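# Move the wooden block from the tote onto the stand

## Task

Take the wooden block out of the tote and set it on the top plate of the stand. The stand's post is locked at the correct height and must still be locked at that height at the end. Bringing it down quickly can cause failure, even if a robot is holding it. The tote must finish resting on the work bench with nothing hanging past the bench's edge. One or both robots may be used. At the end, open the gripper and back away. No robot may fall over or finish leaning. Anything that stays in place only because a robot holds it does not count. Loose objects may occasionally be nudged by something else.

## Robot and tools

Robots: r1 and r2 are identical Hello Robot Stretch 3 units. Each has a two-wheel base (0.33 m long, 0.34 m wide, passive omni wheel at the rear), a lift on a mast, and one telescoping arm that sticks out to the robot's RIGHT side, with a wrist (yaw, pitch, roll) and a two-finger gripper. The base cannot slide sideways, so to bring the gripper forward or back you drive the base. Turning in place pivots about the point between the drive wheels, 0.05 m behind the front edge. With the arm pulled in and the wrist folded, a turn sweeps a 0.28 m radius; an unfolded level wrist reaches past that.

Frames: the base frame sits on the floor between the drive wheels, x forward, y left, z up. hand_pose is reported in it, located where the closed fingertips meet; with all wrist joints at 0 its x axis is up, y points back along the arm to the mast, z toward the robot's rear. The odometry frame equals the base frame at the scene's start. Every robot reports in its own frames, so relative positions between robots come only from images, lidar_m, wrist_depth_mm and head_depth_mm.

execute_actions: argument "actions" is a list holding one action (or empty, which only returns state and images). The action is an object keyed "r1" and/or "r2". Under each robot: "base" with exactly one of translate_m (metres, offset from where the base last measured itself, positive forward, -1 to 1) or rotate_rad (radians, offset, positive counter-clockwise seen from above, -3.2 to 3.2); "joints", an object of absolute joint targets by name; optional "contact_limits" with arm_m set to a motor_effort percentage (1 to 100) at which the arm motion halts with contact_stop. Joint targets and ranges: lift_m 0 to 1.1 m (arm height); arm_m 0 to 0.52 m (extension); wrist_yaw_rad -1.345 to 4.42 (0 along the arm, positive toward the front, 3.0 folded over the base); wrist_pitch_rad -1.57 to 0.451 (0 level, negative tips fingers down); wrist_roll_rad -2.911 to 2.911; gripper_m -0.089 to 0.179 (larger is wider; actual fingertip gap is 0.007 less when nearly shut, 0.025 less when fully open, zero below 0.007); head_pan_rad -3.953 to 1.73 (0 ahead, positive left, -1.57 along the arm); head_tilt_rad -1.53 to 0.419 (negative down). All motions in the action start together. Anything omitted may keep pushing toward its previous target. Unknown keys or values out of range reject the whole call. Optional "cameras": list from r1_head_camera, r1_nav_camera, r1_wrist_camera, r2_head_camera, r2_nav_camera, r2_wrist_camera, or "all"; omitted or null means all, [] means none. If a result reports a stop, the later calls in that same reply are skipped.

wait: "seconds" 0 to 10; commands nothing and returns state and images. zoom_image: "camera" plus "region" [x0, y0, x1, y1] in pixels of that camera's newest full image, origin top-left, at most 504 by 504. finished_scene: "scene" is the current scene number; irreversible; call it only once the goal holds on its own. Replying without any tool call ends everything.

Result lines: base_status and joint_status tell how each motion of the last accepted action ended: done, off_target (stopped short and may still push), contact_stop, time_out, torque_fault. After the last three the old target is dropped. on_its_own covers what was not commanded; "held at" is the held target, not the position. motor_effort is percent of maximum, positive toward larger joint values, peak in brackets; it carries a fixed bias and noise. Positive wheel effort pushes forward. lidar_m: 12 distances from the base origin, one per 30-degree sector starting straight ahead and going counter-clockwise (4th left, 7th behind, 10th right), in a plane 0.17 m up, range 0.15 to 12 m, "-" for nothing; it misses glass and its own robot but sees the other robot, and the mast/lowered lift can block sectors 5, 6, 9, 10. wrist_depth_mm (45 to 1000) and head_depth_mm (280 to 4000, image sideways) are 7x7 grids of median depths. base_odometry counts wheel turns, slip included; heading -3.142 to 3.142. turned_by_wheels and turned_by_imu give turning since the last result. base_tilt in degrees (forward, right positive), each with up to about 4 degrees fixed bias.

Speed: with lift_m under 0.30, arm_m under 0.03 and wrist_yaw_rad over 2.54 the base moves up to 0.30 m/s and 1.9 rad/s; otherwise 0.10 m/s and 0.63 rad/s.

Gripping: command gripper_m below the object's width (lower squeezes harder); to let go, command at least 0.02 above where the fingers met it. Neither the reading nor done proves a grasp. Over-squeezing triggers a stall guard that weakens the grip; resend a different value to squeeze again.

Cautions: the arm and lift halt on firm contact and then go slack, so a loaded lift can sink. Base, wrist and head never auto-stop and keep pushing; wrists overloaded for seconds switch off for 10 s (torque_fault). Fold or unfold the wrist only with lift_m 0.32 to 0.95, wrist_pitch_rad -0.4, roll near 0; once folded the lift may drop to 0.25. With yaw below -0.4 keep pitch at -0.5 or lower. Pushing on something rigid with the gripper higher than about 0.45 m can tip the robot; so can driving while holding something fixed or snagging furniture, especially in reverse. If tilted, reverse the last move in small steps, free the gripper, and lower lift_m to about 0.2. Robots must never press into each other: once bases touch, any further millimetre is a hard press. Equal commands give travel differing by up to 2.5 cm per metre, which matters when sharing a load. Lower the stand's post slowly if at all. Avoid drops, slams and hard shoves.

Each tool is called after ">>>" as name([rows], argument=value, ...), one row to a line, values as JSON.

## Session

>>> execute_actions(actions=[])

Scene clock: 0.00 s.
r1.base_odometry: x=+0.000 y=+0.000 heading=+0.000 (m, m, rad; r1's odometry frame)
r1.turned_by_wheels: +0.000 (rad since the last result)
r1.turned_by_imu: +0.000 (rad since the last result)
r1.base_tilt: forward=+0.9 right=-0.5 (deg)
r1.lidar_m: 1.85 1.25 2.27 2.23 1.13 0.92 0.91 1.00 1.56 3.12 3.43 1.68
r1.head_depth_mm: 1942 2914 3805 3805 3869 3798 2469 / 1912 2802 3887 3813 3749 3771 2493 / 1920 2827 3966 3908 3899 3874 2501 / 1927 2862 3896 3975 3982 3967 2475 / 1919 2838 - 3987 - 3859 2504 / 1926 2802 - - 3971 1792 2449 / 1897 2812 - - - 1659 1255
r1.base_status: not commanded
r1.joint_positions: lift_m=+0.349 arm_m=+0.000 wrist_yaw_rad=+2.920 wrist_pitch_rad=-0.533 wrist_roll_rad=-0.004 gripper_m=+0.037 head_pan_rad=-0.001 head_tilt_rad=+0.013
r1.joint_status: not commanded
r1.motor_effort: left_wheel=+0 right_wheel=+0 lift_m=+18 arm_m=+0 wrist_yaw_rad=-1 wrist_pitch_rad=+5 wrist_roll_rad=+0 gripper_m=-1 head_pan_rad=+1 head_tilt_rad=+1 (%)
r1.hand_pose: x=+0.0245 y=+0.0585 z=+0.3369 quat_wxyz=(+0.261, +0.697, +0.110, +0.659) (m; r1's base frame)
r1.wrist_depth_mm: - - - - - - - / - - - - - - - / 923 - 925 929 908 916 931 / 735 - 731 739 731 744 748 / 613 593 628 607 618 611 626 / 522 529 - 530 547 525 524 / 458 - - 467 459 461 471
r2.base_odometry: x=+0.000 y=+0.000 heading=+0.000 (m, m, rad; r2's odometry frame)
r2.turned_by_wheels: +0.000 (rad since the last result)
r2.turned_by_imu: +0.000 (rad since the last result)
r2.base_tilt: forward=+0.7 right=-0.3 (deg)
r2.lidar_m: 4.02 1.31 1.49 3.44 1.61 0.86 0.72 0.72 0.81 1.32 3.48 3.92
r2.head_depth_mm: 2067 2653 - - - 3507 2409 / 2090 2932 - - - 3474 2373 / 2097 3239 - - - 3503 2350 / 2091 3247 - - - 3379 2313 / 2117 3289 - - - 3377 2295 / 2124 3359 3898 3959 - 3280 2275 / 2162 3458 3812 3934 3888 3287 2229
r2.base_status: not commanded
r2.joint_positions: lift_m=+0.598 arm_m=+0.001 wrist_yaw_rad=+3.025 wrist_pitch_rad=-0.504 wrist_roll_rad=+0.016 gripper_m=+0.037 head_pan_rad=-0.002 head_tilt_rad=-0.005
r2.joint_status: not commanded
r2.motor_effort: left_wheel=+0 right_wheel=-1 lift_m=+21 arm_m=+0 wrist_yaw_rad=+0 wrist_pitch_rad=+4 wrist_roll_rad=+0 gripper_m=+0 head_pan_rad=+0 head_tilt_rad=+2 (%)
r2.hand_pose: x=+0.0036 y=+0.0655 z=+0.5922 quat_wxyz=(+0.217, +0.699, +0.134, +0.668) (m; r2's base frame)
r2.wrist_depth_mm: - - - - - - - / - - - - - - - / - - - - - - - / - - - - - - - / - 990 - 972 999 957 944 / 848 869 - 847 - 804 825 / 763 763 734 737 746 726 712
pictures: r1_head_camera (sideways: a quarter turn clockwise sets it upright), r1_nav_camera (sideways: a quarter turn counterclockwise sets it upright), r1_wrist_camera, r2_head_camera (sideways: a quarter turn clockwise sets it upright), r2_nav_camera (sideways: a quarter turn counterclockwise sets it upright), r2_wrist_camera
Images, in order (width x height): r1_head_camera 896x504, r1_nav_camera 672x504, r1_wrist_camera 644x364, r2_head_camera 896x504, r2_nav_camera 672x504, r2_wrist_camera 644x364.

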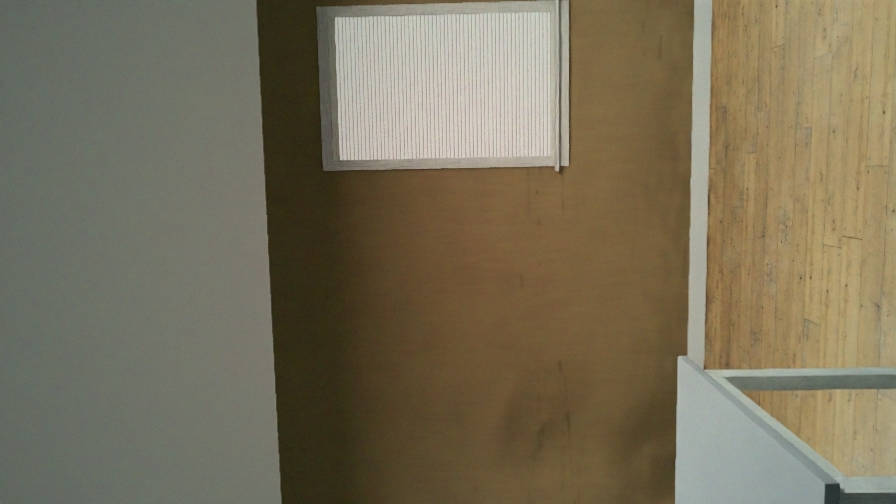

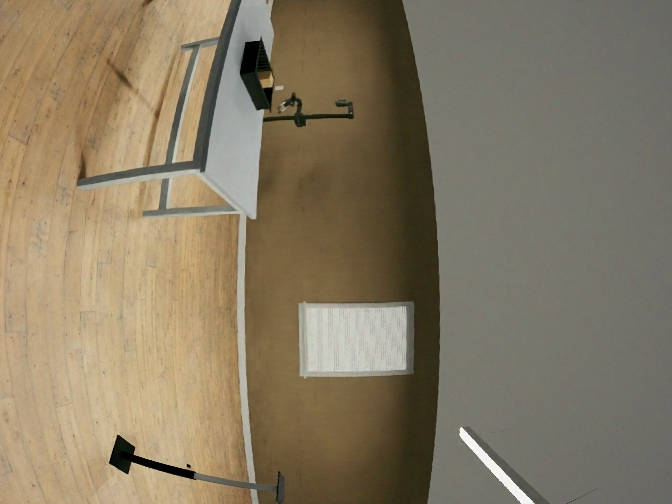

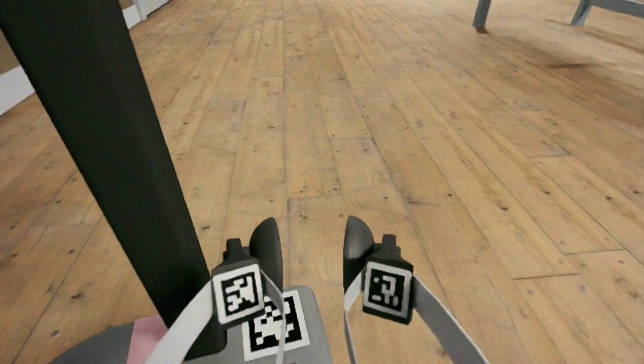

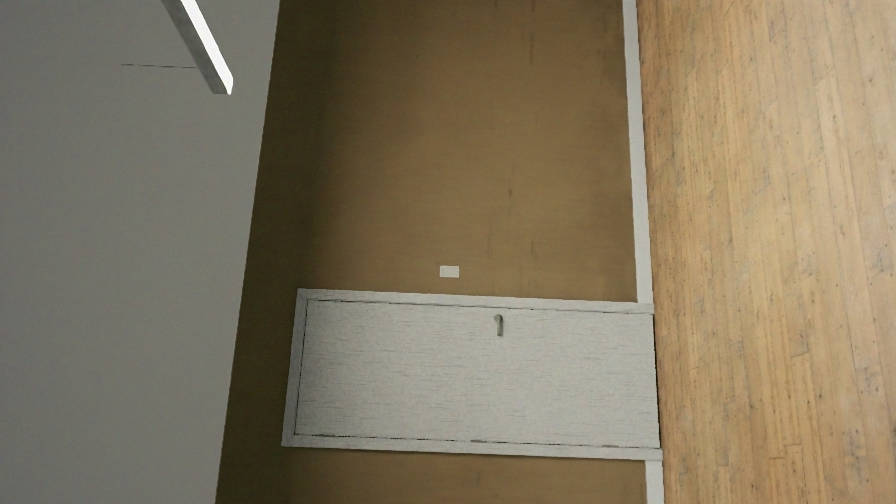

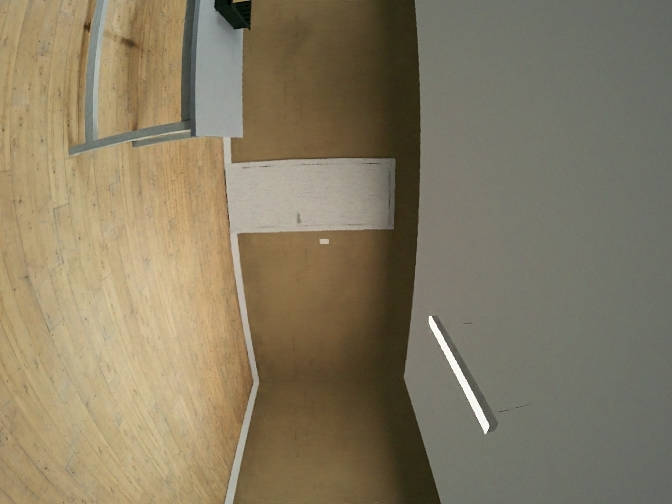

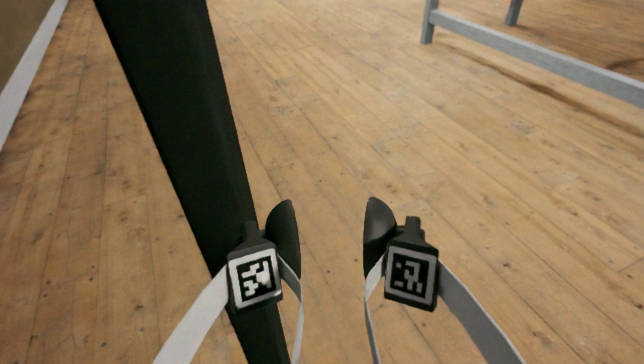

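>>> execute_actions([
  {"r1":{"joints":{"head_pan_rad":0.6,"head_tilt_rad":-0.3}}},
], cameras=["r1_head_camera"])

Scene clock: 6.37 s.
r1.base_odometry: x=+0.000 y=+0.000 heading=+0.000 (m, m, rad; r1's odometry frame)
r1.turned_by_wheels: +0.000 (rad since the last result)
r1.turned_by_imu: -0.001 (rad since the last result)
r1.base_tilt: forward=+0.8 right=-0.6 (deg)
r1.lidar_m: 1.85 1.25 2.27 2.24 1.13 0.92 0.91 1.00 1.56 3.13 3.45 1.68
r1.head_depth_mm: 3719 3871 - 3896 2479 2036 1618 / 3927 - - 1990 1365 1847 1507 / - - - 1986 2383 2093 1620 / - - - 1830 2619 2089 1619 / - - - 1890 2777 2099 1617 / - - - 2222 2932 2086 1618 / - - - 3800 2635 2071 1624
r1.base_status: not commanded
r1.joint_positions: lift_m=+0.349 arm_m=+0.000 wrist_yaw_rad=+2.920 wrist_pitch_rad=-0.533 wrist_roll_rad=-0.004 gripper_m=+0.037 head_pan_rad=+0.593 head_tilt_rad=-0.296
r1.joint_status: all done
r1.motor_effort: left_wheel=-1(1) right_wheel=+0(0) lift_m=+18(18) arm_m=+0(1) wrist_yaw_rad=-1(0) wrist_pitch_rad=+5(5) wrist_roll_rad=+0(0) gripper_m=-1(1) head_pan_rad=+3(23) head_tilt_rad=-4(28) (%)
r1.hand_pose: x=+0.0245 y=+0.0585 z=+0.3369 quat_wxyz=(+0.261, +0.697, +0.110, +0.659) (m; r1's base frame)
r1.wrist_depth_mm: - - - - - - - / - - - - - - - / 881 - 914 908 921 921 947 / 728 - 737 732 728 729 745 / 620 588 641 609 615 619 612 / 520 525 - 528 543 528 536 / 455 - - 462 452 468 465
r2.base_odometry: x=+0.000 y=+0.000 heading=+0.000 (m, m, rad; r2's odometry frame)
r2.turned_by_wheels: +0.000 (rad since the last result)
r2.turned_by_imu: +0.000 (rad since the last result)
r2.base_tilt: forward=+0.7 right=-0.3 (deg)
r2.lidar_m: 3.99 1.32 1.48 3.45 1.60 0.86 0.72 0.72 0.81 1.32 3.49 3.93
r2.head_depth_mm: 2067 2721 - - - 3558 2375 / 2073 2957 - - - 3499 2347 / 2090 3189 - - - 3427 2329 / 2115 3272 - - - 3420 2277 / 2122 3248 - - - 3385 2274 / 2143 3299 3930 - - 3345 2274 / 2163 3349 3908 3786 3899 3272 2257
r2.base_status: not commanded
r2.joint_positions: lift_m=+0.598 arm_m=+0.001 wrist_yaw_rad=+3.025 wrist_pitch_rad=-0.504 wrist_roll_rad=+0.016 gripper_m=+0.037 head_pan_rad=-0.002 head_tilt_rad=-0.005
r2.joint_status: not commanded
r2.motor_effort: left_wheel=+1(1) right_wheel=+0(1) lift_m=+21(21) arm_m=+0(0) wrist_yaw_rad=+0(0) wrist_pitch_rad=+5(4) wrist_roll_rad=+0(0) gripper_m=+0(0) head_pan_rad=+0(0) head_tilt_rad=+2(2) (%)
r2.hand_pose: x=+0.0036 y=+0.0655 z=+0.5922 quat_wxyz=(+0.217, +0.699, +0.134, +0.668) (m; r2's base frame)
r2.wrist_depth_mm: - - - - - - - / - - - - - - - / - - - - - - - / - - - - - - - / 986 996 - 971 - 897 943 / 879 864 - 838 - 819 795 / 763 772 744 723 767 746 717
pictures: r1_head_camera (sideways: a quarter turn clockwise sets it upright)
Images, in order (width x height): r1_head_camera 896x504.

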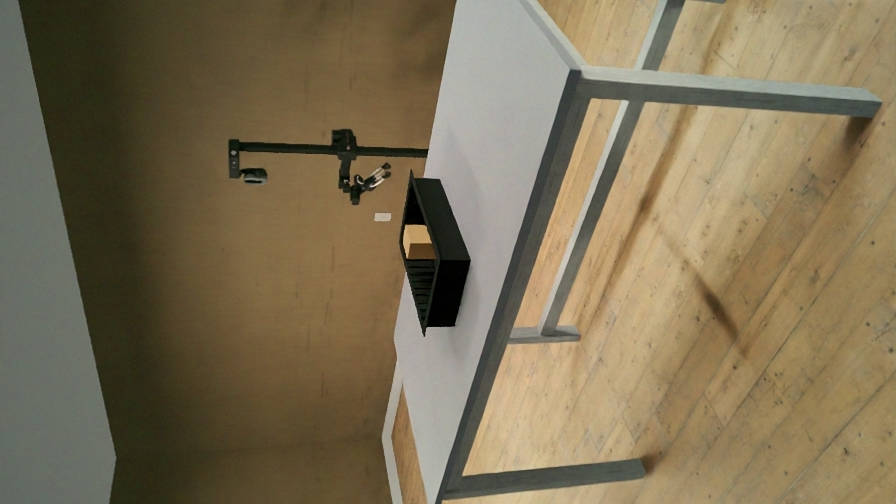

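>>> execute_actions([
  {"r1":{"base":{"rotate_rad":0.91},"joints":{"lift_m":0.28}}},
], cameras=[])

>>> execute_actions([
  {"r1":{"base":{"translate_m":0.9}}},
], cameras=[])

>>> execute_actions([
  {"r1":{"base":{"rotate_rad":0.96},"joints":{"head_pan_rad":-1.57,"head_tilt_rad":-0.6}}},
], cameras=["r1_head_camera","r1_nav_camera"])

Scene clock: 24.13 s.
r1.base_odometry: x=+0.000 y=+0.000 heading=+0.910 (m, m, rad; r1's odometry frame)
r1.turned_by_wheels: +0.910 (rad since the last result)
r1.turned_by_imu: +0.917 (rad since the last result)
r1.base_tilt: forward=+0.8 right=-0.6 (deg)
r1.lidar_m: 2.27 3.25 1.26 0.94 0.92 0.95 1.32 3.12 3.25 1.68 3.87 1.25
r1.head_depth_mm: - - - - 2931 2082 1626 / - - - - 2944 2091 1616 / - - - - 2916 2086 1621 / - - - - 2909 2103 1619 / - - - - 2935 2101 1634 / 3614 3707 3676 3662 2936 2094 1624 / 2539 2508 2523 2572 2532 2089 1625
r1.base_status: done
r1.joint_positions: lift_m=+0.280 arm_m=+0.000 wrist_yaw_rad=+2.920 wrist_pitch_rad=-0.533 wrist_roll_rad=-0.004 gripper_m=+0.037 head_pan_rad=+0.593 head_tilt_rad=-0.297
r1.joint_status: all done
r1.motor_effort: left_wheel=-4(12) right_wheel=+3(10) lift_m=+14(16) arm_m=+0(0) wrist_yaw_rad=+0(0) wrist_pitch_rad=+5(5) wrist_roll_rad=+0(1) gripper_m=-1(0) head_pan_rad=+3(3) head_tilt_rad=-2(3) (%)
r1.hand_pose: x=+0.0245 y=+0.0585 z=+0.2680 quat_wxyz=(+0.261, +0.697, +0.110, +0.659) (m; r1's base frame)
r1.wrist_depth_mm: - 820 945 - - - - / - 865 963 - - - - / 713 - 789 793 793 782 797 / 623 - 619 622 631 632 630 / 518 511 542 539 529 527 531 / 455 - - 454 465 450 454 / - - - - 388 395 395
r2.base_odometry: x=+0.000 y=+0.000 heading=+0.000 (m, m, rad; r2's odometry frame)
r2.turned_by_wheels: +0.000 (rad since the last result)
r2.turned_by_imu: -0.001 (rad since the last result)
r2.base_tilt: forward=+0.6 right=-0.2 (deg)
r2.lidar_m: 4.02 1.32 1.48 3.44 1.60 0.86 0.72 0.72 0.81 1.32 3.48 3.91
r2.head_depth_mm: 2054 2714 - - - 3556 2392 / 2077 2969 - - - 3506 2330 / 2094 3212 - - - 3460 2340 / 2098 3246 - - - 3399 2319 / 2095 3250 - - - 3416 2283 / 2117 3311 3942 - 3948 3383 2265 / 2147 3392 3802 3855 3885 3275 2255
r2.base_status: not commanded
r2.joint_positions: lift_m=+0.598 arm_m=+0.001 wrist_yaw_rad=+3.025 wrist_pitch_rad=-0.504 wrist_roll_rad=+0.016 gripper_m=+0.037 head_pan_rad=-0.002 head_tilt_rad=-0.005
r2.joint_status: not commanded
r2.motor_effort: left_wheel=+1(1) right_wheel=-1(1) lift_m=+21(21) arm_m=+0(0) wrist_yaw_rad=+0(1) wrist_pitch_rad=+5(5) wrist_roll_rad=+0(0) gripper_m=-1(1) head_pan_rad=-1(0) head_tilt_rad=+2(2) (%)
r2.hand_pose: x=+0.0036 y=+0.0655 z=+0.5922 quat_wxyz=(+0.217, +0.699, +0.134, +0.668) (m; r2's base frame)
r2.wrist_depth_mm: - - - - - - - / - - - - - - - / - - - - - - - / - - - - - - - / 998 993 - 994 977 929 920 / 900 846 - 841 - 833 816 / 786 770 750 747 728 731 732
pictures: none
No camera images: the call's "cameras" was empty. Leave "cameras" out to get every camera's image.

Scene clock: 28.90 s.
r1.base_odometry: x=+0.553 y=+0.710 heading=+0.910 (m, m, rad; r1's odometry frame)
r1.turned_by_wheels: +0.000 (rad since the last result)
r1.turned_by_imu: +0.002 (rad since the last result)
r1.base_tilt: forward=+0.9 right=-0.6 (deg)
r1.lidar_m: 1.37 4.84 1.87 1.39 1.36 1.40 1.96 3.92 1.96 0.73 1.34 1.40
r1.head_depth_mm: - - - - 2885 2081 1614 / - - - - 2913 2094 1612 / - - - - 2948 2071 1616 / - - - - 2956 2091 1615 / - - - - 2940 2087 1609 / - - - - 2888 2062 1613 / 3625 3701 3861 3828 2899 2089 1627
r1.base_status: done
r1.joint_positions: lift_m=+0.280 arm_m=+0.000 wrist_yaw_rad=+2.920 wrist_pitch_rad=-0.533 wrist_roll_rad=-0.004 gripper_m=+0.037 head_pan_rad=+0.593 head_tilt_rad=-0.297
r1.joint_status: not commanded
r1.motor_effort: left_wheel=-5(9) right_wheel=+4(8) lift_m=+14(14) arm_m=+0(0) wrist_yaw_rad=-1(0) wrist_pitch_rad=+5(5) wrist_roll_rad=+0(0) gripper_m=+0(1) head_pan_rad=+2(3) head_tilt_rad=-2(2) (%)
r1.hand_pose: x=+0.0245 y=+0.0585 z=+0.2680 quat_wxyz=(+0.261, +0.697, +0.110, +0.659) (m; r1's base frame)
r1.wrist_depth_mm: - - - - - - - / - - - - - - - / 740 - 791 791 790 799 804 / 629 - 628 630 629 637 642 / 523 514 537 551 532 528 525 / 463 - - 445 460 453 455 / - - - - 391 393 400
r2.base_odometry: x=+0.000 y=+0.000 heading=+0.000 (m, m, rad; r2's odometry frame)
r2.turned_by_wheels: +0.000 (rad since the last result)
r2.turned_by_imu: -0.001 (rad since the last result)
r2.base_tilt: forward=+0.7 right=-0.2 (deg)
r2.lidar_m: 4.01 1.32 1.48 3.44 1.60 0.86 0.72 0.72 0.81 1.32 3.49 3.90
r2.head_depth_mm: 2050 2726 - - - 3537 2352 / 2053 2994 - - - 3530 2357 / 2082 3230 - - - 3432 2327 / 2095 3231 - - - 3426 2303 / 2140 3254 - - - 3426 2285 / 2142 3343 3937 - 3981 3356 2298 / 2180 3371 3816 3901 3801 3440 2242
r2.base_status: not commanded
r2.joint_positions: lift_m=+0.598 arm_m=+0.001 wrist_yaw_rad=+3.025 wrist_pitch_rad=-0.504 wrist_roll_rad=+0.016 gripper_m=+0.037 head_pan_rad=-0.002 head_tilt_rad=-0.005
r2.joint_status: not commanded
r2.motor_effort: left_wheel=+1(1) right_wheel=-1(1) lift_m=+21(21) arm_m=+0(0) wrist_yaw_rad=+0(0) wrist_pitch_rad=+5(5) wrist_roll_rad=+1(1) gripper_m=+0(0) head_pan_rad=+0(1) head_tilt_rad=+3(2) (%)
r2.hand_pose: x=+0.0036 y=+0.0655 z=+0.5922 quat_wxyz=(+0.217, +0.699, +0.134, +0.668) (m; r2's base frame)
r2.wrist_depth_mm: - - - - - - - / - - - - - - - / - - - - - - - / - - - - - - - / - - - 962 993 931 937 / 883 864 - 851 - 835 798 / 754 757 726 754 739 725 712
pictures: none
No camera images: the call's "cameras" was empty. Leave "cameras" out to get every camera's image.

Scene clock: 30.70 s.
r1.base_odometry: x=+0.553 y=+0.710 heading=+1.869 (m, m, rad; r1's odometry frame)
r1.turned_by_wheels: +0.960 (rad since the last result)
r1.turned_by_imu: +0.968 (rad since the last result)
r1.base_tilt: forward=+0.8 right=-0.5 (deg)
r1.lidar_m: 2.01 1.42 1.34 1.37 1.79 3.93 1.95 0.73 0.73 1.37 1.37 4.87
r1.head_depth_mm: 2938 3193 1385 996 847 1534 1297 / 3051 3350 1399 986 885 1521 1280 / 3146 3418 1313 983 1714 1514 1279 / 3241 3561 1189 981 1821 1540 1291 / 3435 3757 1247 978 1857 1516 1289 / 3598 3921 1379 1020 1844 1526 1290 / 3701 - 1367 1067 1845 1523 1286
r1.base_status: done
r1.joint_positions: lift_m=+0.280 arm_m=+0.000 wrist_yaw_rad=+2.920 wrist_pitch_rad=-0.533 wrist_roll_rad=-0.004 gripper_m=+0.037 head_pan_rad=-1.563 head_tilt_rad=-0.593
r1.joint_status: all done
r1.motor_effort: left_wheel=-4(12) right_wheel=+3(9) lift_m=+14(14) arm_m=+0(1) wrist_yaw_rad=+0(1) wrist_pitch_rad=+4(5) wrist_roll_rad=+1(0) gripper_m=+0(1) head_pan_rad=-2(24) head_tilt_rad=-4(28) (%)
r1.hand_pose: x=+0.0245 y=+0.0585 z=+0.2680 quat_wxyz=(+0.261, +0.697, +0.110, +0.659) (m; r1's base frame)
r1.wrist_depth_mm: - - - - - - - / - - - - - - - / 761 - 790 784 791 794 809 / 619 - 622 631 636 636 633 / 525 501 541 545 520 526 528 / 456 - - 450 463 451 456 / - - - - 392 397 397
r2.base_odometry: x=+0.000 y=+0.000 heading=+0.000 (m, m, rad; r2's odometry frame)
r2.turned_by_wheels: +0.000 (rad since the last result)
r2.turned_by_imu: +0.000 (rad since the last result)
r2.base_tilt: forward=+0.7 right=-0.2 (deg)
r2.lidar_m: 4.01 1.32 1.48 3.45 1.60 0.86 0.72 0.72 0.81 1.32 3.48 3.91
r2.head_depth_mm: 2069 2691 - - - 3571 2376 / 2070 2974 - - - 3504 2319 / 2078 3220 - - - 3500 2319 / 2100 3260 - - - 3411 2311 / 2139 3288 - - - 3355 2299 / 2120 3316 3912 3959 3956 3406 2278 / 2170 3364 3820 3805 3833 3356 2245
r2.base_status: not commanded
r2.joint_positions: lift_m=+0.598 arm_m=+0.001 wrist_yaw_rad=+3.025 wrist_pitch_rad=-0.504 wrist_roll_rad=+0.016 gripper_m=+0.037 head_pan_rad=-0.002 head_tilt_rad=-0.005
r2.joint_status: not commanded
r2.motor_effort: left_wheel=+1(1) right_wheel=-1(1) lift_m=+21(21) arm_m=+0(0) wrist_yaw_rad=+0(1) wrist_pitch_rad=+5(5) wrist_roll_rad=+0(1) gripper_m=-1(0) head_pan_rad=+0(0) head_tilt_rad=+2(2) (%)
r2.hand_pose: x=+0.0036 y=+0.0655 z=+0.5922 quat_wxyz=(+0.217, +0.699, +0.134, +0.668) (m; r2's base frame)
r2.wrist_depth_mm: - - - - - - - / - - - - - - - / - - - - - - - / - - - - - - - / 991 - - 969 993 977 915 / 867 872 - 844 - 827 823 / 775 766 736 756 737 742 732
pictures: r1_head_camera (sideways: a quarter turn clockwise sets it upright), r1_nav_camera (sideways: a quarter turn counterclockwise sets it upright)
Images, in order (width x height): r1_head_camera 896x504, r1_nav_camera 672x504.

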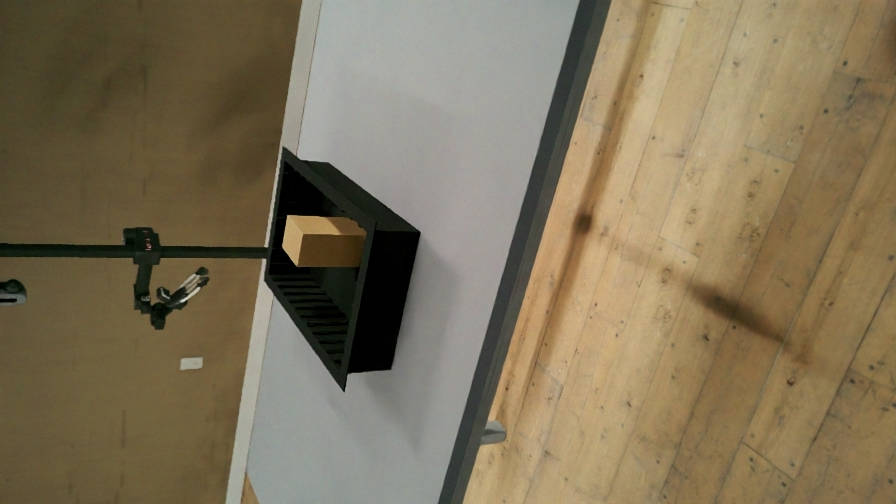

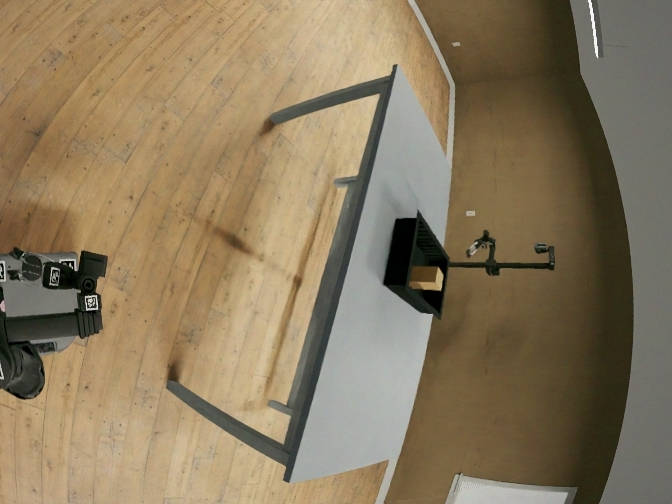

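>>> execute_actions([
  {"r1":{"base":{"rotate_rad":-1.54}}},
], cameras=[])

>>> execute_actions([
  {"r1":{"base":{"translate_m":0.3}}},
], cameras=[])

>>> execute_actions([
  {"r1":{"base":{"rotate_rad":1.25}}},
], cameras=[])

>>> execute_actions([
  {"r1":{"joints":{"lift_m":1.0}}},
], cameras=[])

Scene clock: 59.37 s.
r1.base_odometry: x=+0.553 y=+0.710 heading=+0.330 (m, m, rad; r1's odometry frame)
r1.turned_by_wheels: -1.540 (rad since the last result)
r1.turned_by_imu: -1.553 (rad since the last result)
r1.base_tilt: forward=+0.8 right=-0.5 (deg)
r1.lidar_m: 1.38 1.37 4.88 1.97 1.41 1.34 1.39 1.85 3.90 1.96 0.73 0.74
r1.head_depth_mm: 3444 3673 3416 2439 1877 1546 1290 / 3539 3843 3363 2421 1889 1533 1283 / 3718 - 3351 2416 1885 1515 1282 / 3875 - 3401 2427 1869 1533 1280 / - - 3210 2338 1861 1517 1285 / - - 3383 2381 1844 1521 1289 / - - 3334 2409 1865 1524 1276
r1.base_status: done
r1.joint_positions: lift_m=+0.280 arm_m=+0.000 wrist_yaw_rad=+2.920 wrist_pitch_rad=-0.533 wrist_roll_rad=-0.004 gripper_m=+0.037 head_pan_rad=-1.563 head_tilt_rad=-0.593
r1.joint_status: not commanded
r1.motor_effort: left_wheel=+3(13) right_wheel=-3(8) lift_m=+14(14) arm_m=+1(0) wrist_yaw_rad=-1(0) wrist_pitch_rad=+4(5) wrist_roll_rad=+0(0) gripper_m=-1(0) head_pan_rad=-2(4) head_tilt_rad=-4(5) (%)
r1.hand_pose: x=+0.0245 y=+0.0584 z=+0.2680 quat_wxyz=(+0.261, +0.697, +0.110, +0.659) (m; r1's base frame)
r1.wrist_depth_mm: - - - - - - - / - - - - - - - / 756 - 772 791 805 789 793 / 625 - 624 626 628 637 644 / 516 503 540 541 530 525 532 / 457 - - 452 471 452 454 / - - - - 391 394 399
r2.base_odometry: x=+0.000 y=+0.000 heading=+0.000 (m, m, rad; r2's odometry frame)
r2.turned_by_wheels: +0.000 (rad since the last result)
r2.turned_by_imu: -0.001 (rad since the last result)
r2.base_tilt: forward=+0.6 right=-0.1 (deg)
r2.lidar_m: 4.00 1.31 1.48 3.46 1.60 0.86 0.72 0.72 0.81 1.32 3.49 3.94
r2.head_depth_mm: 2050 2716 - - - 3559 2355 / 2079 2943 - - - 3538 2327 / 2074 3185 - - - 3469 2294 / 2099 3221 - - - 3360 2292 / 2143 3262 - - - 3325 2296 / 2153 3344 3986 3968 3964 3328 2266 / 2163 3392 3827 3907 3850 3349 2244
r2.base_status: not commanded
r2.joint_positions: lift_m=+0.598 arm_m=+0.001 wrist_yaw_rad=+3.025 wrist_pitch_rad=-0.504 wrist_roll_rad=+0.016 gripper_m=+0.037 head_pan_rad=-0.002 head_tilt_rad=-0.005
r2.joint_status: not commanded
r2.motor_effort: left_wheel=+1(0) right_wheel=-1(1) lift_m=+21(21) arm_m=+0(0) wrist_yaw_rad=+0(1) wrist_pitch_rad=+5(5) wrist_roll_rad=+0(0) gripper_m=-1(0) head_pan_rad=+0(1) head_tilt_rad=+2(2) (%)
r2.hand_pose: x=+0.0036 y=+0.0655 z=+0.5922 quat_wxyz=(+0.217, +0.699, +0.134, +0.668) (m; r2's base frame)
r2.wrist_depth_mm: - - - - - - - / - - - - - - - / - - - - - - - / - - - - - - - / - 997 - 966 975 920 919 / 873 866 - 819 - 827 827 / 770 747 724 749 740 719 726
pictures: none
No camera images: the call's "cameras" was empty. Leave "cameras" out to get every camera's image.

Scene clock: 62.20 s.
r1.base_odometry: x=+0.836 y=+0.808 heading=+0.330 (m, m, rad; r1's odometry frame)
r1.turned_by_wheels: +0.000 (rad since the last result)
r1.turned_by_imu: +0.001 (rad since the last result)
r1.base_tilt: forward=+0.8 right=-0.5 (deg)
r1.lidar_m: 1.11 1.12 4.72 2.33 1.68 1.61 1.65 2.21 4.06 1.96 0.56 1.08
r1.head_depth_mm: 3499 3863 3410 2412 1881 1542 1291 / 3640 - 3365 2430 1880 1508 1290 / 3718 - 3195 2310 1843 1536 1285 / 3934 - 3411 2418 1860 1515 1286 / - - 3332 2405 1881 1527 1278 / - - 3376 2404 1862 1512 1262 / - - 3370 2376 1853 756 1195
r1.base_status: done
r1.joint_positions: lift_m=+0.280 arm_m=+0.000 wrist_yaw_rad=+2.920 wrist_pitch_rad=-0.533 wrist_roll_rad=-0.004 gripper_m=+0.037 head_pan_rad=-1.563 head_tilt_rad=-0.593
r1.joint_status: not commanded
r1.motor_effort: left_wheel=+2(12) right_wheel=-3(7) lift_m=+14(14) arm_m=+0(0) wrist_yaw_rad=-1(0) wrist_pitch_rad=+5(5) wrist_roll_rad=+0(0) gripper_m=-1(1) head_pan_rad=-1(1) head_tilt_rad=-4(4) (%)
r1.hand_pose: x=+0.0245 y=+0.0584 z=+0.2680 quat_wxyz=(+0.261, +0.697, +0.110, +0.659) (m; r1's base frame)
r1.wrist_depth_mm: - - - - - - - / - - - - - - - / 748 - 787 788 789 797 814 / 617 - 632 632 626 628 635 / 515 505 547 545 529 528 533 / 461 - - 450 467 453 453 / - - - - 391 395 396
r2.base_odometry: x=+0.000 y=+0.000 heading=+0.000 (m, m, rad; r2's odometry frame)
r2.turned_by_wheels: +0.000 (rad since the last result)
r2.turned_by_imu: +0.000 (rad since the last result)
r2.base_tilt: forward=+0.6 right=-0.1 (deg)
r2.lidar_m: 4.01 1.31 1.47 3.45 1.61 0.86 0.72 0.72 0.81 1.32 3.48 3.91
r2.head_depth_mm: 2052 2725 - - - 3578 2343 / 2063 2938 - - - 3496 2322 / 2089 3151 - - - 3375 2306 / 2132 3259 - - - 3375 2316 / 2134 3252 - - - 3361 2288 / 2147 3310 - 3999 3948 3310 2251 / 2161 3403 3847 3876 3854 3309 2268
r2.base_status: not commanded
r2.joint_positions: lift_m=+0.598 arm_m=+0.001 wrist_yaw_rad=+3.025 wrist_pitch_rad=-0.504 wrist_roll_rad=+0.016 gripper_m=+0.037 head_pan_rad=-0.002 head_tilt_rad=-0.005
r2.joint_status: not commanded
r2.motor_effort: left_wheel=+1(1) right_wheel=-1(1) lift_m=+21(21) arm_m=+0(0) wrist_yaw_rad=+0(0) wrist_pitch_rad=+5(5) wrist_roll_rad=+0(0) gripper_m=+0(1) head_pan_rad=+1(0) head_tilt_rad=+2(2) (%)
r2.hand_pose: x=+0.0036 y=+0.0655 z=+0.5922 quat_wxyz=(+0.217, +0.699, +0.134, +0.668) (m; r2's base frame)
r2.wrist_depth_mm: - - - - - - - / - - - - - - - / - - - - - - - / - - - - - - - / - - - 961 953 948 950 / 866 860 - 828 - 791 819 / 759 765 726 756 736 717 733
pictures: none
No camera images: the call's "cameras" was empty. Leave "cameras" out to get every camera's image.

Scene clock: 64.17 s.
r1.base_odometry: x=+0.836 y=+0.808 heading=+1.580 (m, m, rad; r1's odometry frame)
r1.turned_by_wheels: +1.250 (rad since the last result)
r1.turned_by_imu: +1.260 (rad since the last result)
r1.base_tilt: forward=+0.7 right=-0.5 (deg)
r1.lidar_m: 3.90 1.98 1.62 1.61 1.78 2.79 1.96 0.56 1.09 1.08 1.19 1.12
r1.head_depth_mm: 2683 2992 3169 987 767 627 1252 / 2716 3013 3227 986 768 626 1280 / 2753 3031 3214 984 764 623 1283 / 2789 3090 3216 982 761 639 1279 / 2809 3161 3288 931 760 637 1283 / 2862 3171 3289 898 758 658 1275 / 2862 3111 2743 960 761 655 1275
r1.base_status: done
r1.joint_positions: lift_m=+0.280 arm_m=+0.000 wrist_yaw_rad=+2.920 wrist_pitch_rad=-0.533 wrist_roll_rad=-0.004 gripper_m=+0.037 head_pan_rad=-1.563 head_tilt_rad=-0.593
r1.joint_status: not commanded
r1.motor_effort: left_wheel=-4(11) right_wheel=+3(10) lift_m=+14(14) arm_m=+0(0) wrist_yaw_rad=+0(0) wrist_pitch_rad=+4(4) wrist_roll_rad=+0(0) gripper_m=+0(1) head_pan_rad=-2(2) head_tilt_rad=-4(5) (%)
r1.hand_pose: x=+0.0245 y=+0.0584 z=+0.2680 quat_wxyz=(+0.261, +0.697, +0.110, +0.659) (m; r1's base frame)
r1.wrist_depth_mm: - - - - - - - / - - - - - - - / 755 - 773 784 787 790 781 / 619 - 627 630 633 638 639 / 524 508 542 541 524 523 529 / 459 - - 450 465 449 445 / - - - - 388 397 396
r2.base_odometry: x=+0.000 y=+0.000 heading=+0.000 (m, m, rad; r2's odometry frame)
r2.turned_by_wheels: +0.000 (rad since the last result)
r2.turned_by_imu: +0.000 (rad since the last result)
r2.base_tilt: forward=+0.7 right=-0.3 (deg)
r2.lidar_m: 4.01 1.32 1.48 3.46 1.60 0.86 0.72 0.72 0.81 1.32 3.49 3.94
r2.head_depth_mm: 2057 2741 - - - 3506 2361 / 2081 2938 - - - 3436 2341 / 2097 3216 - - - 3492 2339 / 2112 3216 - - - 3417 2312 / 2139 3315 - - - 3384 2282 / 2146 3351 3932 3928 - 3311 2263 / 2173 3368 3833 3828 3894 3221 2258
r2.base_status: not commanded
r2.joint_positions: lift_m=+0.598 arm_m=+0.001 wrist_yaw_rad=+3.025 wrist_pitch_rad=-0.504 wrist_roll_rad=+0.016 gripper_m=+0.037 head_pan_rad=-0.002 head_tilt_rad=-0.005
r2.joint_status: not commanded
r2.motor_effort: left_wheel=+1(1) right_wheel=-1(0) lift_m=+21(21) arm_m=+0(0) wrist_yaw_rad=+0(1) wrist_pitch_rad=+4(5) wrist_roll_rad=+1(0) gripper_m=-1(0) head_pan_rad=+0(0) head_tilt_rad=+2(2) (%)
r2.hand_pose: x=+0.0036 y=+0.0655 z=+0.5922 quat_wxyz=(+0.217, +0.699, +0.134, +0.668) (m; r2's base frame)
r2.wrist_depth_mm: - - - - - - - / - - - - - - - / - - - - - - - / - - - - - - - / - 996 - 958 - 920 947 / 887 874 - 842 - 821 824 / 746 760 739 735 750 716 706
pictures: none
No camera images: the call's "cameras" was empty. Leave "cameras" out to get every camera's image.

Scene clock: 71.53 s.
r1.base_odometry: x=+0.836 y=+0.808 heading=+1.580 (m, m, rad; r1's odometry frame)
r1.turned_by_wheels: +0.000 (rad since the last result)
r1.turned_by_imu: -0.001 (rad since the last result)
r1.base_tilt: forward=+0.8 right=-0.5 (deg)
r1.lidar_m: 3.90 1.98 1.62 1.61 1.78 2.79 1.97 0.56 1.09 1.08 1.19 1.12
r1.head_depth_mm: 2698 3006 3164 - - - 1261 / 2796 2981 3265 989 - - - / 2741 3033 3269 1009 - - - / 2788 3029 3239 984 - - - / 2831 3151 3293 933 - - 1229 / 2847 3154 3294 900 768 - 1245 / 2921 3120 2796 959 760 654 1251
r1.base_status: not commanded
r1.joint_positions: lift_m=+1.000 arm_m=+0.000 wrist_yaw_rad=+2.920 wrist_pitch_rad=-0.533 wrist_roll_rad=-0.004 gripper_m=+0.037 head_pan_rad=-1.563 head_tilt_rad=-0.593
r1.joint_status: all done
r1.motor_effort: left_wheel=-4(4) right_wheel=+3(3) lift_m=+22(22) arm_m=+0(1) wrist_yaw_rad=+0(1) wrist_pitch_rad=+5(4) wrist_roll_rad=+0(0) gripper_m=-1(0) head_pan_rad=-2(2) head_tilt_rad=-5(4) (%)
r1.hand_pose: x=+0.0245 y=+0.0584 z=+0.9875 quat_wxyz=(+0.261, +0.697, +0.110, +0.659) (m; r1's base frame)
r1.wrist_depth_mm: - - - - - - - / - - - - - - - / - - - - - - - / - - - - - - - / - - - - - - - / - - - - - - - / - - - - - - -
r2.base_odometry: x=+0.000 y=+0.000 heading=+0.000 (m, m, rad; r2's odometry frame)
r2.turned_by_wheels: +0.000 (rad since the last result)
r2.turned_by_imu: -0.001 (rad since the last result)
r2.base_tilt: forward=+0.7 right=-0.1 (deg)
r2.lidar_m: 4.01 1.32 1.48 3.44 1.60 0.86 0.72 0.72 0.81 1.32 3.48 3.92
r2.head_depth_mm: 2053 2710 - - - 3525 2377 / 2066 2979 - - - 3471 2331 / 2106 3187 - - - 3456 2327 / 2110 3243 - - - 3359 2324 / 2136 3363 - - - 3388 2283 / 2132 3330 3967 3877 3992 3314 2263 / 2164 3298 3907 3859 3856 3256 2273
r2.base_status: not commanded
r2.joint_positions: lift_m=+0.598 arm_m=+0.001 wrist_yaw_rad=+3.025 wrist_pitch_rad=-0.504 wrist_roll_rad=+0.016 gripper_m=+0.037 head_pan_rad=-0.002 head_tilt_rad=-0.005
r2.joint_status: not commanded
r2.motor_effort: left_wheel=+1(1) right_wheel=+0(1) lift_m=+21(21) arm_m=+1(0) wrist_yaw_rad=+0(0) wrist_pitch_rad=+4(5) wrist_roll_rad=+0(0) gripper_m=+0(1) head_pan_rad=+1(0) head_tilt_rad=+2(2) (%)
r2.hand_pose: x=+0.0036 y=+0.0655 z=+0.5922 quat_wxyz=(+0.217, +0.699, +0.134, +0.668) (m; r2's base frame)
r2.wrist_depth_mm: - - - - - - - / - - - - - - - / - - - - - - - / - - - - - - - / - 978 - 946 - 960 955 / 865 852 - 845 - 829 829 / 773 765 743 745 747 725 700
pictures: none
No camera images: the call's "cameras" was empty. Leave "cameras" out to get every camera's image.

Unfold at lift 0.9.

>>> execute_actions([
  {"r1":{"joints":{"lift_m":0.93,"wrist_pitch_rad":-0.4,"head_tilt_rad":-0.8}}},
], cameras=[])

>>> execute_actions([
  {"r1":{"joints":{"wrist_yaw_rad":0,"gripper_m":0.12}}},
], cameras=["r1_head_camera","r1_wrist_camera"])

Scene clock: 78.07 s.
r1.base_odometry: x=+0.836 y=+0.808 heading=+1.580 (m, m, rad; r1's odometry frame)
r1.turned_by_wheels: +0.000 (rad since the last result)
r1.turned_by_imu: -0.001 (rad since the last result)
r1.base_tilt: forward=+0.8 right=-0.5 (deg)
r1.lidar_m: 3.90 1.98 1.62 1.61 1.77 2.78 1.97 0.56 1.09 1.08 1.19 1.12
r1.head_depth_mm: 2792 2965 944 794 - - 1167 / 2817 2995 941 779 - 1282 1180 / 2844 3084 937 756 - - - / 2895 3002 932 751 - - - / 2972 1119 900 750 - - 1174 / 2960 1045 854 749 667 1271 1171 / 2907 1061 889 748 1456 1339 1168
r1.base_status: not commanded
r1.joint_positions: lift_m=+0.930 arm_m=+0.000 wrist_yaw_rad=+2.920 wrist_pitch_rad=-0.421 wrist_roll_rad=-0.004 gripper_m=+0.037 head_pan_rad=-1.563 head_tilt_rad=-0.789
r1.joint_status: all done
r1.motor_effort: left_wheel=-4(4) right_wheel=+3(3) lift_m=+14(20) arm_m=-1(1) wrist_yaw_rad=+0(0) wrist_pitch_rad=+8(10) wrist_roll_rad=+0(0) gripper_m=+0(0) head_pan_rad=-1(2) head_tilt_rad=-6(26) (%)
r1.hand_pose: x=+0.0279 y=+0.0737 z=+0.9423 quat_wxyz=(+0.223, +0.702, +0.071, +0.673) (m; r1's base frame)
r1.wrist_depth_mm: - - - - - - - / - - - - - - - / - - - - - - - / - - - - - - - / - - - - - - - / - - - - - - - / - - - - - - -
r2.base_odometry: x=+0.000 y=+0.000 heading=+0.000 (m, m, rad; r2's odometry frame)
r2.turned_by_wheels: +0.000 (rad since the last result)
r2.turned_by_imu: +0.000 (rad since the last result)
r2.base_tilt: forward=+0.6 right=-0.2 (deg)
r2.lidar_m: 4.02 1.32 1.48 3.45 1.61 0.86 0.72 0.72 0.81 1.32 3.47 3.93
r2.head_depth_mm: 2060 2699 - - - 3503 2355 / 2050 2977 - - - 3500 2341 / 2097 3171 - - - 3512 2318 / 2095 3269 - - - 3414 2324 / 2112 3289 - - - 3323 2288 / 2167 3329 3913 3970 - 3306 2257 / 2171 3373 3854 3853 3803 3327 2253
r2.base_status: not commanded
r2.joint_positions: lift_m=+0.598 arm_m=+0.001 wrist_yaw_rad=+3.025 wrist_pitch_rad=-0.504 wrist_roll_rad=+0.016 gripper_m=+0.037 head_pan_rad=-0.002 head_tilt_rad=-0.005
r2.joint_status: not commanded
r2.motor_effort: left_wheel=+1(1) right_wheel=-1(1) lift_m=+21(21) arm_m=+0(0) wrist_yaw_rad=+1(0) wrist_pitch_rad=+5(5) wrist_roll_rad=+0(1) gripper_m=-1(0) head_pan_rad=+0(1) head_tilt_rad=+2(2) (%)
r2.hand_pose: x=+0.0036 y=+0.0655 z=+0.5922 quat_wxyz=(+0.217, +0.699, +0.134, +0.668) (m; r2's base frame)
r2.wrist_depth_mm: - - - - - - - / - - - - - - - / - - - - - - - / - - - - - - - / - 983 - 962 984 946 923 / 863 886 - 851 - 839 802 / 765 758 734 737 722 725 719
pictures: none
No camera images: the call's "cameras" was empty. Leave "cameras" out to get every camera's image.

Scene clock: 80.53 s.
r1.base_odometry: x=+0.836 y=+0.808 heading=+1.580 (m, m, rad; r1's odometry frame)
r1.turned_by_wheels: +0.000 (rad since the last result)
r1.turned_by_imu: +0.000 (rad since the last result)
r1.base_tilt: forward=+0.8 right=-0.5 (deg)
r1.lidar_m: 3.89 1.98 1.62 1.61 1.77 2.79 1.97 0.56 1.09 1.08 1.19 1.12
r1.head_depth_mm: 2806 3012 941 795 - - - / 2828 3017 942 782 - - - / 2874 3073 933 799 - - - / 2857 3019 928 799 - 1316 1156 / 2971 1123 898 772 678 1336 1178 / 2968 1046 857 748 674 1336 1171 / 2963 1060 886 747 1444 1325 1173
r1.base_status: not commanded
r1.joint_positions: lift_m=+0.930 arm_m=+0.000 wrist_yaw_rad=+0.002 wrist_pitch_rad=-0.421 wrist_roll_rad=-0.004 gripper_m=+0.120 head_pan_rad=-1.563 head_tilt_rad=-0.789
r1.joint_status: all done
r1.motor_effort: left_wheel=-4(5) right_wheel=+3(3) lift_m=+14(14) arm_m=+0(1) wrist_yaw_rad=-3(4) wrist_pitch_rad=+8(8) wrist_roll_rad=+1(1) gripper_m=+0(80) head_pan_rad=-3(3) head_tilt_rad=-7(6) (%)
r1.hand_pose: x=-0.0210 y=-0.3689 z=+0.9423 quat_wxyz=(+0.693, +0.149, -0.690, -0.147) (m; r1's base frame)
r1.wrist_depth_mm: - - - - - - - / - - - - - - - / 753 643 575 733 749 756 - / 510 457 508 554 551 561 564 / 437 444 443 443 441 445 436 / 366 379 368 368 371 382 366 / 322 304 314 314 314 307 315
r2.base_odometry: x=+0.000 y=+0.000 heading=+0.000 (m, m, rad; r2's odometry frame)
r2.turned_by_wheels: +0.000 (rad since the last result)
r2.turned_by_imu: +0.000 (rad since the last result)
r2.base_tilt: forward=+0.7 right=-0.4 (deg)
r2.lidar_m: 4.02 1.32 1.48 3.46 1.60 0.86 0.72 0.72 0.81 1.32 3.48 3.92
r2.head_depth_mm: 2039 2721 - - - 3587 2366 / 2079 2941 - - - 3458 2347 / 2089 3204 - - - 3435 2309 / 2118 3257 - - - 3401 2301 / 2118 3298 - - - 3375 2307 / 2136 3304 3858 - - 3373 2283 / 2142 3358 3768 3810 3810 3345 2238
r2.base_status: not commanded
r2.joint_positions: lift_m=+0.598 arm_m=+0.001 wrist_yaw_rad=+3.025 wrist_pitch_rad=-0.504 wrist_roll_rad=+0.016 gripper_m=+0.037 head_pan_rad=-0.002 head_tilt_rad=-0.005
r2.joint_status: not commanded
r2.motor_effort: left_wheel=+1(1) right_wheel=+0(1) lift_m=+21(21) arm_m=+0(0) wrist_yaw_rad=+0(0) wrist_pitch_rad=+5(4) wrist_roll_rad=+1(0) gripper_m=-1(0) head_pan_rad=+1(0) head_tilt_rad=+2(2) (%)
r2.hand_pose: x=+0.0036 y=+0.0655 z=+0.5922 quat_wxyz=(+0.217, +0.699, +0.134, +0.668) (m; r2's base frame)
r2.wrist_depth_mm: - - - - - - - / - - - - - - - / - - - - - - - / - - - - - - - / - - - 975 982 946 927 / 867 865 - 835 - 823 815 / 734 765 741 756 725 723 714
pictures: r1_head_camera (sideways: a quarter turn clockwise sets it upright), r1_wrist_camera
Images, in order (width x height): r1_head_camera 896x504, r1_wrist_camera 644x364.

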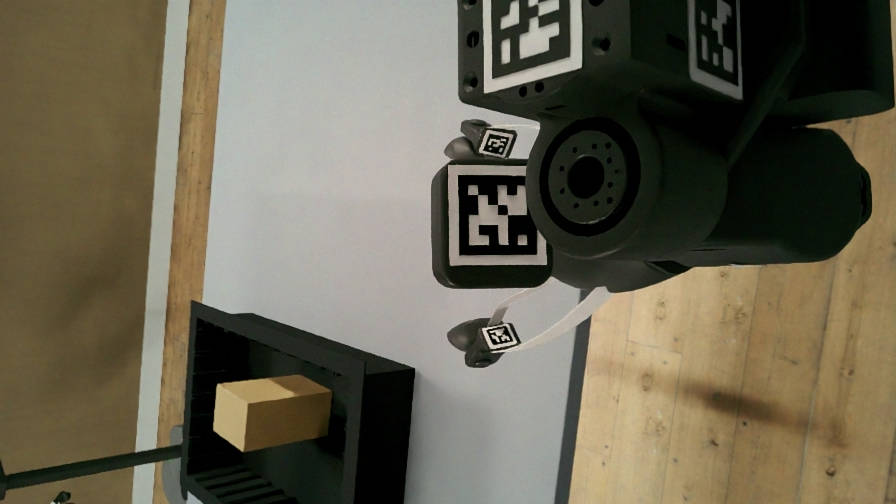

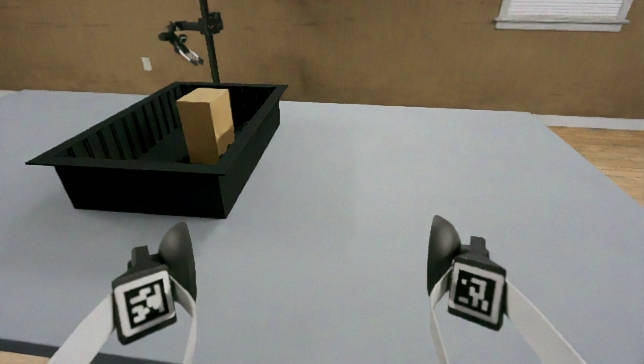

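>>> execute_actions([
  {"r1":{"base":{"translate_m":0.22},"joints":{"gripper_m":0.01,"wrist_pitch_rad":-0.9,"arm_m":0.42}}},
], cameras=["r1_head_camera","r1_wrist_camera"])

Scene clock: 95.17 s.
r1.base_odometry: x=+0.835 y=+1.028 heading=+1.579 (m, m, rad; r1's odometry frame)
r1.turned_by_wheels: +0.000 (rad since the last result)
r1.turned_by_imu: -0.001 (rad since the last result)
r1.base_tilt: forward=+0.8 right=-0.6 (deg)
r1.lidar_m: 3.80 1.92 1.58 1.57 1.73 2.73 2.18 0.74 1.12 1.12 1.23 0.94
r1.head_depth_mm: 2850 3048 - 758 676 1346 1191 / 2811 - 909 759 684 1353 1187 / 2710 1083 861 753 729 1348 1173 / 2899 - 848 751 1456 1341 1178 / 3019 1108 860 751 1451 1335 1178 / 2940 1206 890 749 1484 1342 1169 / 3020 1202 923 746 1478 1335 1162
r1.base_status: done
r1.joint_positions: lift_m=+0.930 arm_m=+0.419 wrist_yaw_rad=-0.001 wrist_pitch_rad=-0.918 wrist_roll_rad=-0.004 gripper_m=+0.010 head_pan_rad=-1.563 head_tilt_rad=-0.790
r1.joint_status: all done
r1.motor_effort: left_wheel=-4(7) right_wheel=+3(7) lift_m=+14(14) arm_m=+8(9) wrist_yaw_rad=+0(3) wrist_pitch_rad=+7(10) wrist_roll_rad=+1(0) gripper_m=+0(82) head_pan_rad=-3(1) head_tilt_rad=-6(7) (%)
r1.hand_pose: x=-0.0217 y=-0.7010 z=+0.8508 quat_wxyz=(+0.635, +0.314, -0.632, -0.313) (m; r1's base frame)
r1.wrist_depth_mm: 375 259 366 266 365 391 399 / 332 247 337 321 326 343 352 / 199 250 304 304 295 304 319 / 181 180 179 278 212 192 289 / 253 250 248 171 227 253 263 / 232 235 237 - 240 241 244 / 216 217 220 221 221 223 225
r2.base_odometry: x=+0.000 y=+0.000 heading=+0.000 (m, m, rad; r2's odometry frame)
r2.turned_by_wheels: +0.000 (rad since the last result)
r2.turned_by_imu: -0.001 (rad since the last result)
r2.base_tilt: forward=+0.5 right=-0.1 (deg)
r2.lidar_m: 4.00 1.32 1.48 3.46 1.60 0.86 0.72 0.72 0.81 1.32 3.49 3.92
r2.head_depth_mm: 2069 2711 - - - 3535 2327 / 2075 2981 - - - 3457 2346 / 2099 3164 - - - 3462 2340 / 2110 3238 - - - 3442 2291 / 2127 3276 - - - 3367 2309 / 2129 3329 3936 - 3962 3356 2262 / 2166 3364 3820 3846 3918 3269 2244
r2.base_status: not commanded
r2.joint_positions: lift_m=+0.598 arm_m=+0.001 wrist_yaw_rad=+3.025 wrist_pitch_rad=-0.504 wrist_roll_rad=+0.016 gripper_m=+0.037 head_pan_rad=-0.002 head_tilt_rad=-0.005
r2.joint_status: not commanded
r2.motor_effort: left_wheel=+1(1) right_wheel=-1(1) lift_m=+21(20) arm_m=+0(0) wrist_yaw_rad=+1(1) wrist_pitch_rad=+4(4) wrist_roll_rad=+0(0) gripper_m=+0(0) head_pan_rad=+1(1) head_tilt_rad=+2(2) (%)
r2.hand_pose: x=+0.0036 y=+0.0655 z=+0.5922 quat_wxyz=(+0.217, +0.699, +0.134, +0.668) (m; r2's base frame)
r2.wrist_depth_mm: - - - - - - - / - - - - - - - / - - - - - - - / - - - - - - - / - 989 - 981 965 941 907 / 890 852 - 834 - 830 809 / 770 747 742 764 736 731 730
pictures: r1_head_camera (sideways: a quarter turn clockwise sets it upright), r1_wrist_camera
Images, in order (width x height): r1_head_camera 896x504, r1_wrist_camera 644x364.

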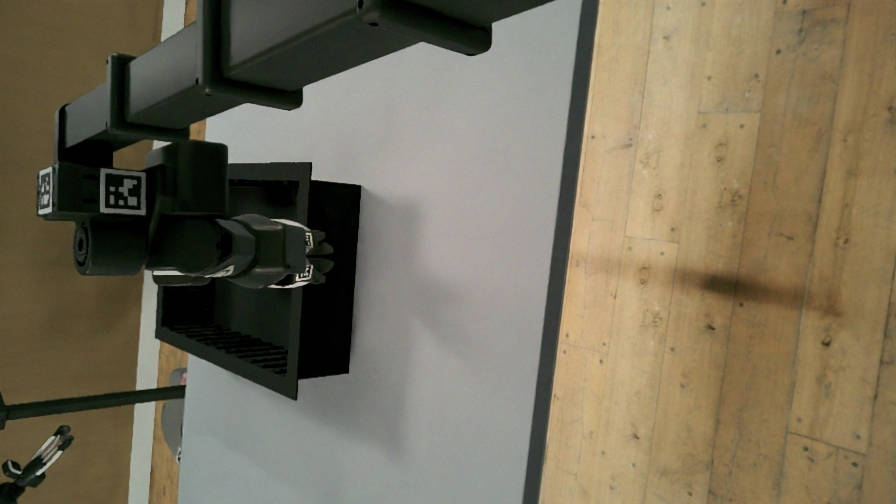

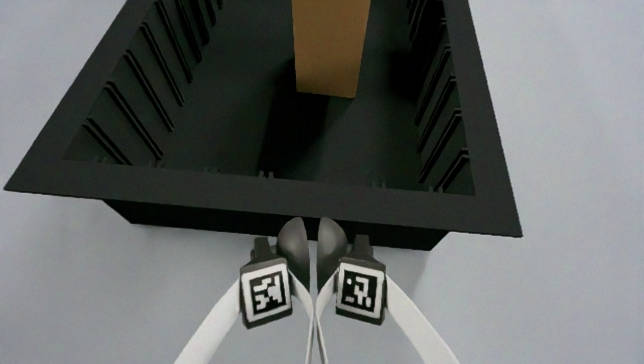

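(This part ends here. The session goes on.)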